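# Place assembled housing upright on belt behind rail

## Task

Find the white housing that already contains both its circuit board and its motor, stand it upright on the dark belt strip lying immediately behind the white rail, keep the board and motor seated inside it, and finish with the gripper released from it.

## Robot and tools

Robot: two arms, left_arm and right_arm, each ending in a two-finger gripper. Each gripper has a wrist camera: cam_left_wrist and cam_right_wrist, both 504x504 fisheye images, returned in that order after every call.

Frame: every position and orientation uses one scene frame. Its origin sits on the table surface midway between the arms. +x points out over the table, +z points up, and left_arm is mounted on the +y side. The names left and right do not correspond to sides of any image. On a gripper, the fingers extend along its own +z axis and close along its own y axis. The reported end_effector_position is the spot between the finger pads, roughly 1 cm short of the tips.

Row layout (shared by execute_actions and move): one flat list of 16 numbers covering both arms, always all 16 even if one arm is idle. Order: left_arm x, y, z, qw, qx, qy, qz, opening, then right_arm in the same order. x, y, z are an absolute target position in metres in the scene frame; qw, qx, qy, qz are an absolute target orientation quaternion, w first. Both are poses, not offsets. Opening runs from -1 (closed) to +1 (fully open, 0.094 m); it is also absolute.

execute_actions(actions): actions is a list of up to 15 actions; each action is a table of up to 15 rows, each row held for one 1/30 s step. A table with fewer rows keeps its final row for the remaining steps. An empty list simply reports state and images. If any target lies more than 0.6 m from that gripper's current position along any of its own axes, that action is rejected for both arms; if the first action fails this, or anything is malformed, nothing moves at all. Each step, the commanded pose is limited to 70 mm and 16 degrees away from the measured pose, so a distant target takes several actions, and after an action the arm stops at the last limited pose. To hold an orientation steady, repeat one fixed quaternion in every row rather than copying the drifting reported one.

move(target, speed, blocking): target is one 16-number row as above. Both grippers travel in straight lines toward their poses, finishing together, lasting 0.5 to 10 s (cut off at 10 s). speed is in m/s, 0.002 to 0.5, default 0.25; rotation rate is capped at twice that value in rad/s. Rotations take the shorter direction. Opening is applied when the move begins. Moves ignore obstacles and the other arm, and grippers may lag, stray or overshoot speed, especially with a nearly straight arm. Faster contact hits harder, and aiming deeper past a contact presses harder. With blocking=false the result arrives after 0.5 s while motion continues; until a result shows it ended, call wait or stop before sending any other motion. The extra move: line reports the outcome (done, off_target, moving, held, fault) and limits: paced means the sent pose was clipped; held means a check blocked steps, after which the arm may jump faster. Distances from each pose are also reported.

wait(seconds): 0 to 10; lets the scene run with the last commands held, returning early if a running move finishes. stop(): brakes a running move; fingers keep going, and fast arms need room. zoom_image(camera, region): region [x0, y0, x1, y1] in pixels of that camera's latest image, at most 504 by 504, origin top-left. finished_scene(scene): integer number of the scene being ended; irreversible, so only call once the housing is upright on the belt, assembled, and released.

Results: a state line per arm with position and quaternion (the printed hand position may be off, more at long reach), Hand target lines showing what the controller is now driving toward, joint positions (the last one is the measured finger opening in metres), grip_measured on the command scale, and possibly pose unreachable, FAULT, MOTOR HOT or OVER-TEMPERATURE FAULT lines. Motions often finish a centimetre or more off, usually low.

Gripping: keep commanding an opening below grip_measured; about 0.03 below gives a firm grip, smaller differences a lighter one. Readings can be off by about 1 mm per gripper. Pads push around 50 to 62 N and can spike on first contact.

Joint ranges (rad, base to gripper): waist -2.618 to 3.054, shoulder 0.000 to 3.142, elbow 0.000 to 3.142, wrist pitch -1.571 to 1.571, wrist yaw -1.571 to 1.571, wrist roll -2.094 to 2.094.

To keep an arm still, resend its last reported full pose plus the wanted opening on every call. Avoid: arms colliding or pressing each other, dropping or letting the housing tip so board or motor fall out, knocking anything off the table, fast or hard contacts. Held loads heat motors; around 90 °C an arm halts, and at 100 °C it lets go and sags, so don't hold the part longer than needed. Occasional brief external tugs on held or loose parts can happen.

Each tool is called after "Request:" as name(argument=value, ...), one argument or row to a line, values as JSON.

## Session

Request:
move(
  target=[0.30,0.25,0.30,0,0,1,0,1,0.30,-0.25,0.30,0,0,1,0,1],
)

Scene clock: 5.07 s.
left_arm: end_effector_position=(+0.3075, +0.2473, +0.2955) grip_measured=+1.000 end_effector_quat_wxyz=(+0.184, +0.008, +0.982, -0.031) | right_arm: end_effector_position=(+0.3071, -0.2543, +0.3013) grip_measured=+1.000 end_effector_quat_wxyz=(+0.182, +0.010, +0.982, +0.057)
Joint positions: left_arm=[-0.297  1.718  2.1   -1.577 -0.004 -0.168  0.094] | right_arm=[ 0.438  1.592  1.985 -1.58   0.011  0.341  0.094]
Joint velocities: left_arm=[ 0.002  0.012  0.002 -0.007 -0.022 -0.051  0.   ] | right_arm=[-0.002  0.007 -0.012 -0.022 -0.081 -0.037  0.   ]
Motor temperatures (°C, as the motors report them): left_arm=[26 36 31 26 26 27] | right_arm=[25 30 29 27 25 28]
Hand target (left_arm): +0.301, +0.251, +0.300; +0.188, -0.002, +0.981, -0.036
Hand target (right_arm): +0.301, -0.252, +0.303; +0.182, +0.000, +0.981, +0.060
Off the commanded pose (left_arm): 0.009 m, 22 deg; orientation clipped at the last step of the last action.
Off the commanded pose (right_arm): 0.008 m, 22 deg; orientation clipped at the last step of the last action.
joint sent to its limit (left arm) — the command would take joint 4 (wrist pitch) past its lower limit, so that joint was sent only as far as its limit.
joint sent to its limit (right arm) — the command would take joint 4 (wrist pitch) past its lower limit, so that joint was sent only as far as its limit.
move: off_target (left_arm, right_arm); limits=paced

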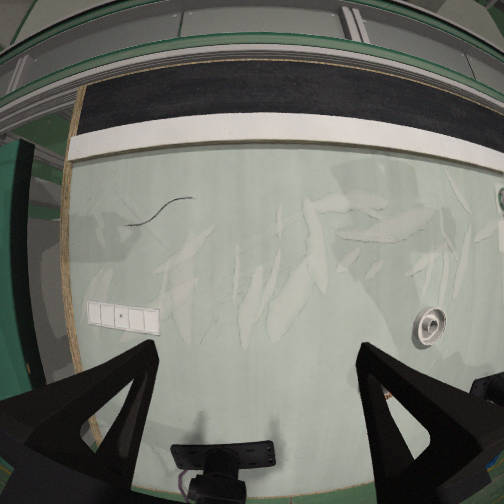

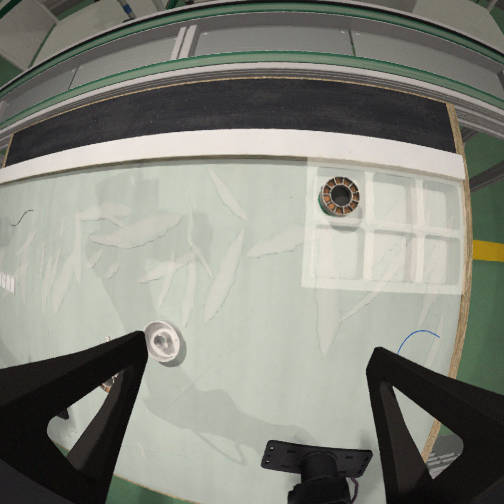

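Request:
move(
  target=[0.30,0.30,0.30,0.184,0,0.982,0,1,0.24,0.02,0.13,0,0,1,0,1],
)

Scene clock: 11.30 s.
left_arm: end_effector_position=(+0.3071, +0.2947, +0.2950) grip_measured=+1.000 end_effector_quat_wxyz=(+0.185, +0.001, +0.983, -0.006) | right_arm: end_effector_position=(+0.2403, +0.0151, +0.1217) grip_measured=+1.000 end_effector_quat_wxyz=(+0.006, -0.007, +1.000, -0.011)
Joint positions: left_arm=[-0.166  1.698  2.075 -1.577 -0.008 -0.051  0.094] | right_arm=[ 1.12   2.312  2.299 -1.571  0.022  0.991  0.094]
Joint velocities: left_arm=[-0.007  0.012 -0.012 -0.066 -0.037 -0.022  0.   ] | right_arm=[-0.012 -0.002  0.002 -0.037  0.007 -0.007  0.   ]
Motor temperatures (°C, as the motors report them): left_arm=[26 37 31 26 26 27] | right_arm=[25 30 29 28 25 28]
Hand target (left_arm): +0.301, +0.300, +0.300; +0.190, -0.000, +0.982, -0.001
Hand target (right_arm): +0.240, +0.016, +0.132; +0.010, -0.002, +1.000, -0.002
Off the commanded pose (left_arm): 0.010 m, 1 deg.
Off the commanded pose (right_arm): 0.010 m, 2 deg.
joint sent to its limit (left arm) — the command would take joint 4 (wrist pitch) past its lower limit, so that joint was sent only as far as its limit.
joint sent to its limit (right arm) — the command would take joint 4 (wrist pitch) past its lower limit, so that joint was sent only as far as its limit.
move: done

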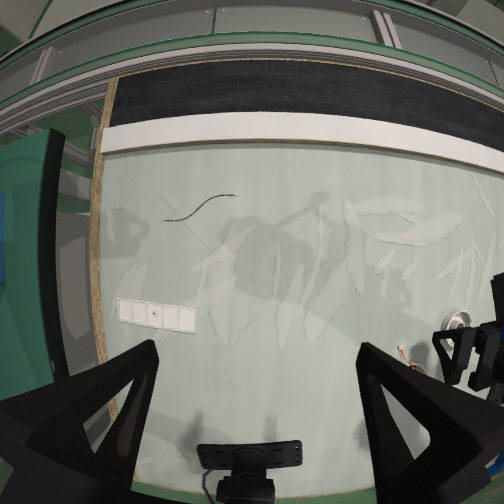

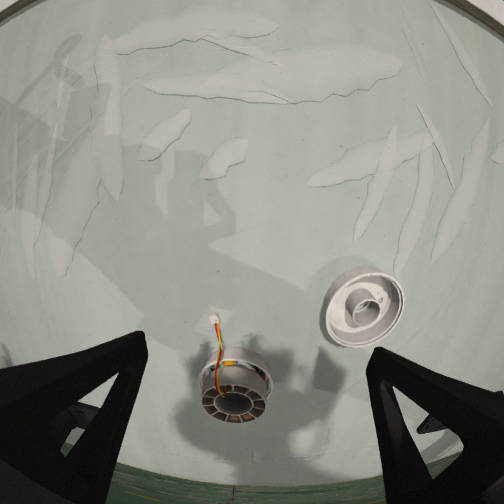

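Request:
move(
  target=[0.30,0.30,0.30,0.184,0,0.982,0,1,0.157,0.029,0.085,0,0,1,0,1],
  speed=0.15,
)

Scene clock: 14.33 s.
left_arm: end_effector_position=(+0.3071, +0.2947, +0.2950) grip_measured=+1.000 end_effector_quat_wxyz=(+0.185, +0.001, +0.983, -0.006) | right_arm: end_effector_position=(+0.1577, +0.0261, +0.0738) grip_measured=+1.000 end_effector_quat_wxyz=(-0.005, -0.004, +1.000, -0.015)
Joint positions: left_arm=[-0.166  1.698  2.075 -1.577 -0.008 -0.051  0.094] | right_arm=[ 1.296  2.168  1.869 -1.304  0.002  1.173  0.094]
Joint velocities: left_arm=[-0.007 -0.012 -0.007 -0.051  0.081  0.037  0.   ] | right_arm=[-0.002 -0.002 -0.007  0.007 -0.022 -0.051  0.   ]
Motor temperatures (°C, as the motors report them): left_arm=[26 37 31 26 26 27] | right_arm=[25 31 29 28 25 28]
Hand target (left_arm): +0.300, +0.300, +0.300; +0.190, +0.000, +0.982, -0.000
Hand target (right_arm): +0.158, +0.027, +0.085; +0.003, +0.000, +1.000, -0.001
Off the commanded pose (left_arm): 0.010 m, 1 deg.
Off the commanded pose (right_arm): 0.012 m, 2 deg.
joint sent to its limit (left arm) — the command would take joint 4 (wrist pitch) past its lower limit, so that joint was sent only as far as its limit.
move: off_target (right_arm)

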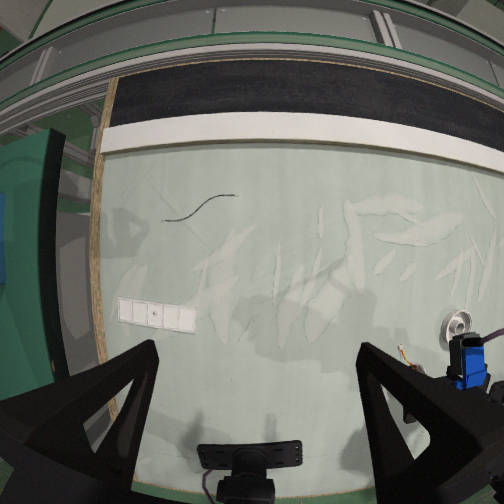

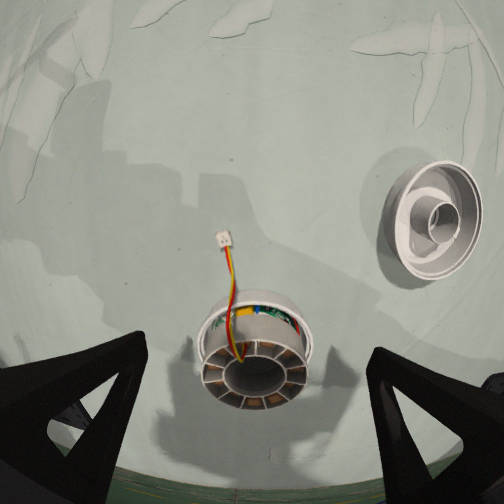

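Request:
move(
  target=[0.30,0.30,0.30,0.184,0,0.982,0,1,0.147,0.026,0.022,0,0,1,0,1],
  speed=0.06,
)

Request:
execute_actions(
  actions=[
    [[0.30,0.30,0.30,0.184,0,0.982,0,1,0.147,0.026,0.022,0,0,1,0,0.4]],
    [[0.30,0.30,0.30,0.184,0,0.982,0,1,0.147,0.026,0.022,0,0,1,0,-0.2]],
  ],
)

Scene clock: 17.57 s.
left_arm: end_effector_position=(+0.3071, +0.2948, +0.2950) grip_measured=+1.000 end_effector_quat_wxyz=(+0.185, +0.001, +0.983, -0.006) | right_arm: end_effector_position=(+0.1505, +0.0222, +0.0172) grip_measured=+1.000 end_effector_quat_wxyz=(-0.002, +0.001, +1.000, -0.009)
Joint positions: left_arm=[-0.166  1.698  2.075 -1.577 -0.008 -0.051  0.094] | right_arm=[ 1.309  2.168  1.641 -1.062  0.002  1.195  0.094]
Joint velocities: left_arm=[-0.002  0.002 -0.007 -0.037 -0.007 -0.037  0.   ] | right_arm=[-0.002 -0.012 -0.002  0.037  0.095  0.022  0.   ]
Motor temperatures (°C, as the motors report them): left_arm=[26 37 31 26 26 27] | right_arm=[25 32 29 27 25 28]
Hand target (left_arm): +0.300, +0.300, +0.300; +0.190, +0.000, +0.982, -0.000
Hand target (right_arm): +0.147, +0.025, +0.022; +0.000, +0.000, +1.000, -0.000
Off the commanded pose (left_arm): 0.010 m, 1 deg.
Off the commanded pose (right_arm): 0.007 m, 1 deg.
joint sent to its limit (left arm) — the command would take joint 4 (wrist pitch) past its lower limit, so that joint was sent only as far as its limit.
move: done

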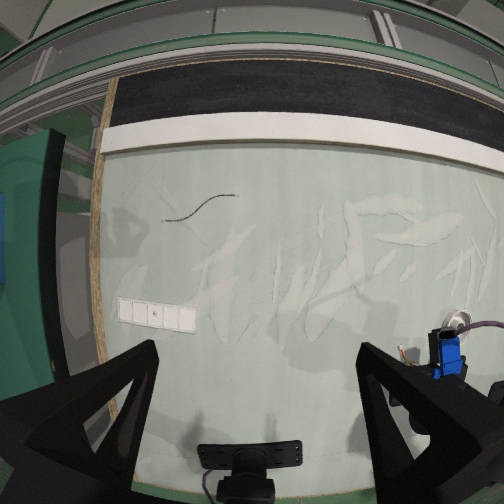

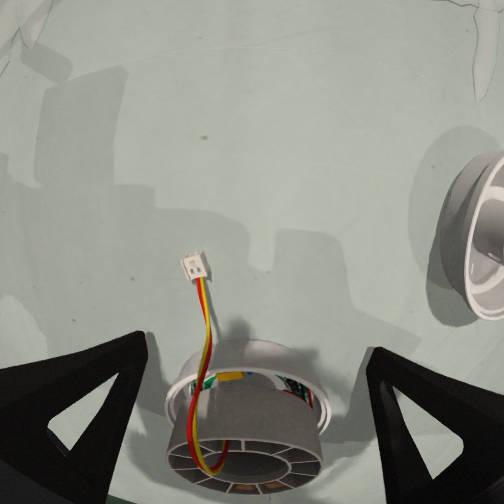

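Scene clock: 18.57 s.
left_arm: end_effector_position=(+0.3071, +0.2948, +0.2950) grip_measured=+1.000 end_effector_quat_wxyz=(+0.185, +0.001, +0.983, -0.006) | right_arm: end_effector_position=(+0.1512, +0.0242, +0.0190) grip_measured=-0.044 end_effector_quat_wxyz=(+0.001, +0.001, +1.000, -0.004)
Joint positions: left_arm=[-0.166  1.698  2.075 -1.577 -0.008 -0.051  0.094] | right_arm=[ 1.31   2.164  1.641 -1.056  0.005  1.197  0.045]
Joint velocities: left_arm=[ 0.002 -0.002 -0.002 -0.007 -0.007 -0.037  0.   ] | right_arm=[-0.017 -0.002  0.002  0.022 -0.022  0.007  0.   ]
Motor temperatures (°C, as the motors report them): left_arm=[26 38 31 26 26 27] | right_arm=[25 32 29 27 25 28]
Hand target (left_arm): +0.300, +0.300, +0.300; +0.190, +0.000, +0.982, -0.000
Hand target (right_arm): +0.147, +0.026, +0.022; +0.000, -0.000, +1.000, -0.000
Off the commanded pose (left_arm): 0.010 m, 1 deg.
Off the commanded pose (right_arm): 0.005 m, 0 deg.
joint sent to its limit (left arm) — the command would take joint 4 (wrist pitch) past its lower limit, so that joint was sent only as far as its limit.

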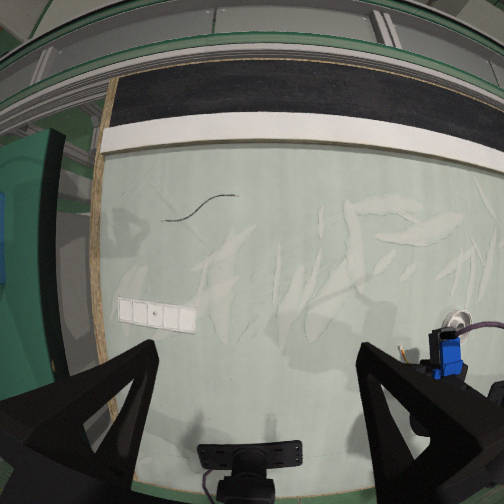

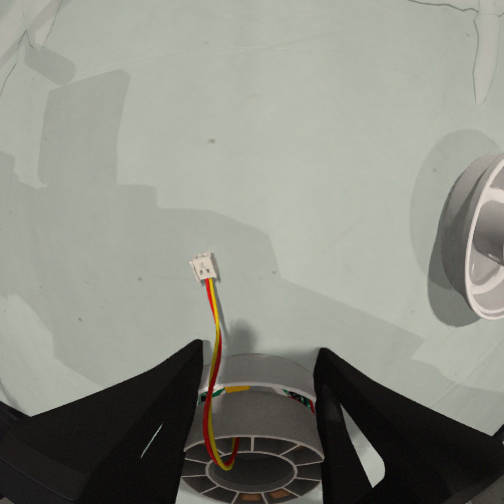

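Chord grip again (0.045); re-grasp further −x.

Request:
execute_actions(
  actions=[
    [[0.30,0.30,0.30,0.184,0,0.982,0,1,0.151,0.024,0.022,0,0,1,0,1]],
    [[0.30,0.30,0.30,0.184,0,0.982,0,1,0.134,0.024,0.022,0,0,1,0,1]],
    [[0.30,0.30,0.30,0.184,0,0.982,0,1,0.134,0.024,0.022,0,0,1,0,0.3]],
    [[0.30,0.30,0.30,0.184,0,0.982,0,1,0.134,0.024,0.022,0,0,1,0,-0.2]],
  ],
)

Scene clock: 23.10 s.
left_arm: end_effector_position=(+0.3071, +0.2948, +0.2950) grip_measured=+1.000 end_effector_quat_wxyz=(+0.185, +0.001, +0.983, -0.006) | right_arm: end_effector_position=(+0.1356, +0.0220, +0.0132) grip_measured=+0.323 end_effector_quat_wxyz=(-0.004, -0.001, +1.000, -0.011)
Joint positions: left_arm=[-0.166  1.698  2.075 -1.577 -0.008 -0.051  0.094] | right_arm=[ 1.342  2.157  1.607 -1.044 -0.     1.224  0.062]
Joint velocities: left_arm=[-0.017 -0.017 -0.002  0.037 -0.007  0.095  0.   ] | right_arm=[-0.012 -0.022 -0.002 -0.022 -0.022  0.007  0.001]
Motor temperatures (°C, as the motors report them): left_arm=[26 38 31 26 26 27] | right_arm=[25 33 29 27 25 28]
Hand target (left_arm): +0.300, +0.300, +0.300; +0.190, +0.000, +0.982, -0.000
Hand target (right_arm): +0.134, +0.024, +0.022; +0.000, +0.000, +1.000, -0.000
Off the commanded pose (left_arm): 0.010 m, 1 deg.
Off the commanded pose (right_arm): 0.009 m, 1 deg.
joint sent to its limit (left arm) — the command would take joint 4 (wrist pitch) past its lower limit, so that joint was sent only as far as its limit.

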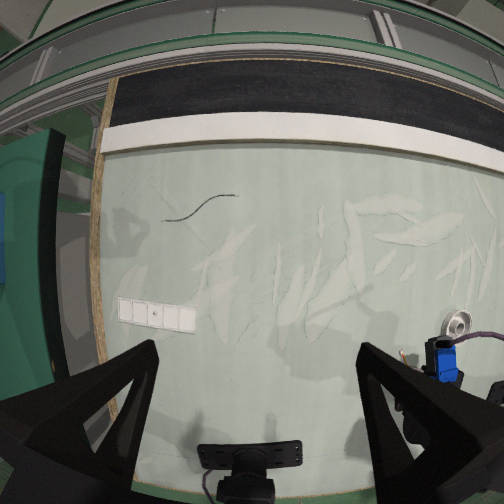

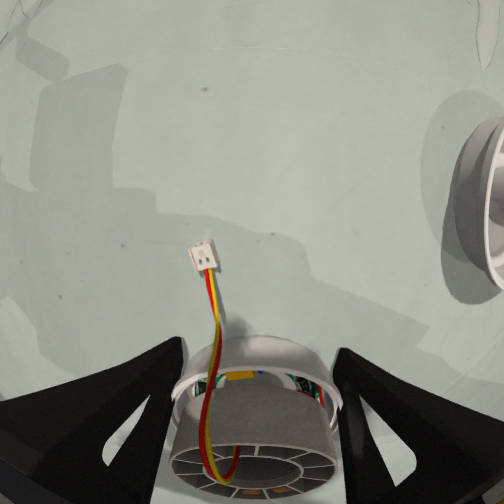

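Good grip. Carry to belt.

Request:
move(
  target=[0.30,0.30,0.30,0.184,0,0.982,0,1,0.35,-0.2,0.16,0,0,1,0,-0.2],
  speed=0.15,
)

Request:
move(
  target=[0.30,0.30,0.30,0.184,0,0.982,0,1,0.625,-0.336,0.10,0.2,0,0.98,0.03,-0.2],
  speed=0.15,
)

Scene clock: 28.23 s.
left_arm: end_effector_position=(+0.3071, +0.2948, +0.2950) grip_measured=+1.000 end_effector_quat_wxyz=(+0.185, +0.001, +0.983, -0.006) | right_arm: end_effector_position=(+0.3452, -0.1960, +0.1541) grip_measured=+0.323 end_effector_quat_wxyz=(-0.015, +0.004, +1.000, -0.000)
Joint positions: left_arm=[-0.166  1.698  2.075 -1.577 -0.008 -0.051  0.094] | right_arm=[ 0.541  2.034  1.984 -1.547 -0.012  0.434  0.062]
Joint velocities: left_arm=[-0.017 -0.017  0.002 -0.007 -0.051 -0.066  0.   ] | right_arm=[-0.032  0.007 -0.007  0.051 -0.051 -0.037 -0.   ]
Motor temperatures (°C, as the motors report them): left_arm=[26 38 31 26 26 27] | right_arm=[25 33 29 27 25 28]
Hand target (left_arm): +0.300, +0.300, +0.300; +0.190, +0.000, +0.982, -0.000
Hand target (right_arm): +0.347, -0.195, +0.160; -0.011, +0.000, +1.000, +0.005
Off the commanded pose (left_arm): 0.010 m, 1 deg.
Off the commanded pose (right_arm): 0.009 m, 2 deg.
joint sent to its limit (left arm) — the command would take joint 4 (wrist pitch) past its lower limit, so that joint was sent only as far as its limit.
move: done

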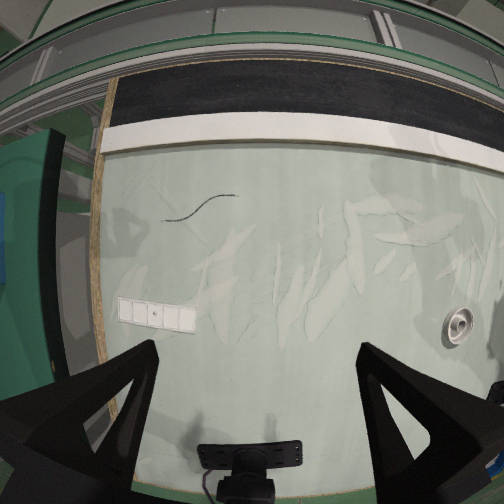

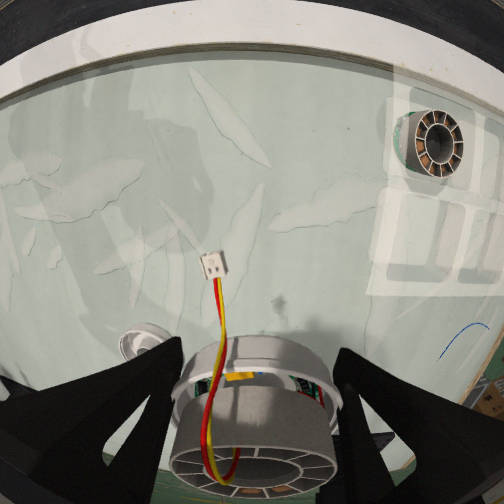

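Scene clock: 31.00 s.
left_arm: end_effector_position=(+0.3071, +0.2948, +0.2950) grip_measured=+1.000 end_effector_quat_wxyz=(+0.185, +0.001, +0.983, -0.006) | right_arm: end_effector_position=(+0.6151, -0.3318, +0.0783) grip_measured=+0.323 end_effector_quat_wxyz=(+0.229, +0.010, +0.973, +0.032)
Joint positions: left_arm=[-0.166  1.698  2.075 -1.577 -0.008 -0.051  0.094] | right_arm=[ 0.138  2.742  2.82  -1.184 -0.048  0.054  0.062]
Joint velocities: left_arm=[-0.012  0.017 -0.007  0.051 -0.051  0.007  0.   ] | right_arm=[-0.017  0.002  0.002  0.037  0.066 -0.051  0.001]
Motor temperatures (°C, as the motors report them): left_arm=[26 38 31 26 26 27] | right_arm=[25 34 30 27 25 28]
Hand target (left_arm): +0.300, +0.300, +0.300; +0.190, +0.000, +0.982, -0.000
Hand target (right_arm): +0.624, -0.332, +0.096; +0.259, +0.005, +0.965, +0.036
Off the commanded pose (left_arm): 0.010 m, 1 deg.
Off the commanded pose (right_arm): 0.024 m, 4 deg.
elbow stopped short (right arm): the move would have taken joint 3 (elbow) straighter than the controller allows; a more bent joint 3 avoids this.
joint sent to its limit (left arm) — the command would take joint 4 (wrist pitch) past its lower limit, so that joint was sent only as far as its limit.
move: off_target (right_arm)

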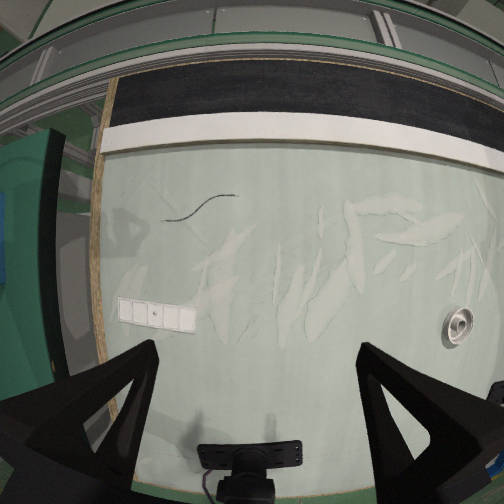

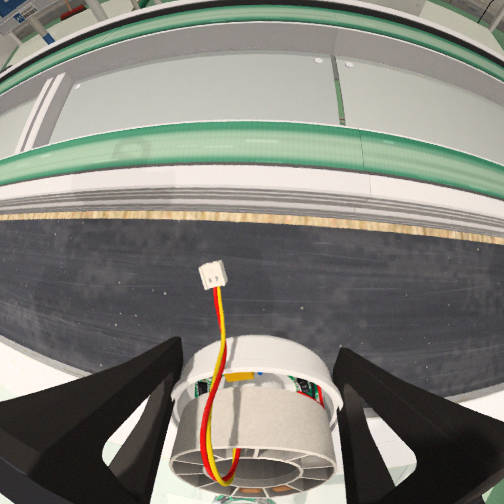

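Request:
move(
  target=[0.30,0.30,0.30,0.184,0,0.982,0,1,0.632,-0.336,0.024,0.2,0,0.98,0.03,-0.2],
  speed=0.03,
)

Scene clock: 37.00 s.
left_arm: end_effector_position=(+0.3071, +0.2948, +0.2950) grip_measured=+1.000 end_effector_quat_wxyz=(+0.185, +0.001, +0.983, -0.006) | right_arm: end_effector_position=(+0.6237, -0.3313, +0.0249) grip_measured=+0.323 end_effector_quat_wxyz=(+0.214, +0.002, +0.976, +0.031)
Joint positions: left_arm=[-0.166  1.698  2.075 -1.577 -0.008 -0.051  0.094] | right_arm=[ 0.138  2.848  2.83  -1.12  -0.049  0.038  0.062]
Joint velocities: left_arm=[-0.002  0.002 -0.007 -0.081 -0.081 -0.051  0.   ] | right_arm=[ 0.002 -0.012  0.002 -0.037 -0.051  0.051 -0.001]
Motor temperatures (°C, as the motors report them): left_arm=[26 38 31 26 26 27] | right_arm=[25 35 30 28 25 28]
Hand target (left_arm): +0.300, +0.300, +0.300; +0.190, +0.000, +0.982, -0.000
Hand target (right_arm): +0.630, -0.336, +0.024; +0.226, +0.001, +0.974, +0.031
Off the commanded pose (left_arm): 0.010 m, 1 deg.
Off the commanded pose (right_arm): 0.010 m, 2 deg.
elbow stopped short (right arm): the move would have taken joint 3 (elbow) straighter than the controller allows; a more bent joint 3 avoids this.
joint sent to its limit (left arm) — the command would take joint 4 (wrist pitch) past its lower limit, so that joint was sent only as far as its limit.
move: done

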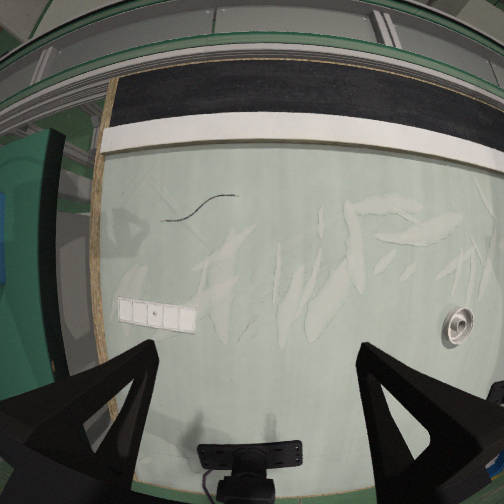

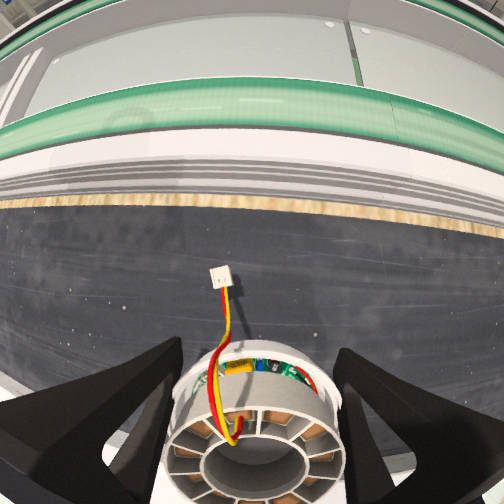

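It has pivoted flat on the belt. Release and retreat.

Request:
execute_actions(
  actions=[
    [[0.30,0.30,0.30,0.184,0,0.982,0,1,0.6237,-0.3313,0.025,0.214,0.002,0.976,0.031,0.6]],
    [[0.30,0.30,0.30,0.184,0,0.982,0,1,0.6237,-0.3313,0.025,0.214,0.002,0.976,0.031,1]],
    [[0.30,0.30,0.30,0.184,0,0.982,0,1,0.615,-0.3313,0.08,0.214,0.002,0.976,0.031,1]],
    [[0.30,0.30,0.30,0.184,0,0.982,0,1,0.58,-0.3313,0.14,0.234,0.004,0.972,0.03,1]],
    [[0.30,0.30,0.30,0.184,0,0.982,0,1,0.55,-0.3313,0.17,0.3,0.004,0.95,0.03,1]],
  ],
)

Scene clock: 42.63 s.
left_arm: end_effector_position=(+0.3071, +0.2948, +0.2950) grip_measured=+1.000 end_effector_quat_wxyz=(+0.185, +0.001, +0.983, -0.006) | right_arm: end_effector_position=(+0.5402, -0.3340, +0.1626) grip_measured=+1.000 end_effector_quat_wxyz=(+0.273, +0.003, +0.961, +0.030)
Joint positions: left_arm=[-0.166  1.698  2.075 -1.577 -0.008 -0.051  0.094] | right_arm=[ 0.138  2.12   1.998 -0.894 -0.045  0.041  0.094]
Joint velocities: left_arm=[-0.002 -0.012 -0.012  0.007  0.007  0.022  0.   ] | right_arm=[-0.012 -0.002 -0.129  0.418 -0.051 -0.051  0.   ]
Motor temperatures (°C, as the motors report them): left_arm=[26 38 31 27 26 27] | right_arm=[25 36 31 28 25 28]
Hand target (left_arm): +0.300, +0.300, +0.300; +0.190, +0.000, +0.982, -0.000
Hand target (right_arm): +0.549, -0.331, +0.170; +0.299, +0.005, +0.954, +0.030
Off the commanded pose (left_arm): 0.010 m, 1 deg.
Off the commanded pose (right_arm): 0.013 m, 3 deg.
elbow stopped short (right arm): the move would have taken joint 3 (elbow) straighter than the controller allows; a more bent joint 3 avoids this.
joint sent to its limit (left arm) — the command would take joint 4 (wrist pitch) past its lower limit, so that joint was sent only as far as its limit.

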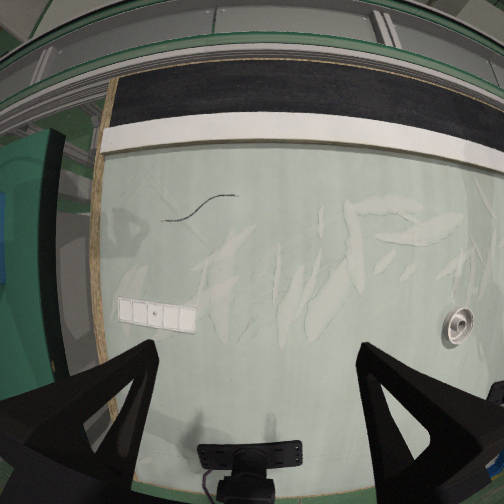

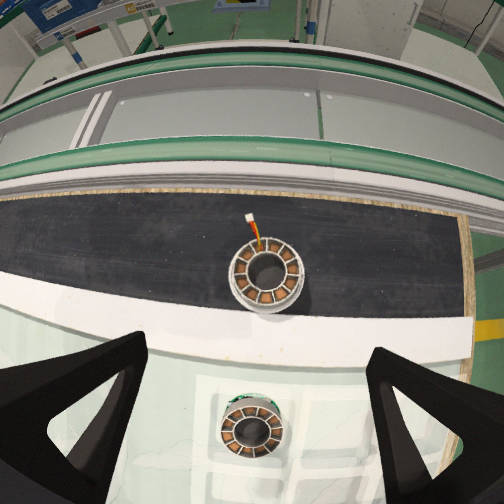

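Request:
finished_scene(
  scene=2,
)

The scene is finished: the task was done.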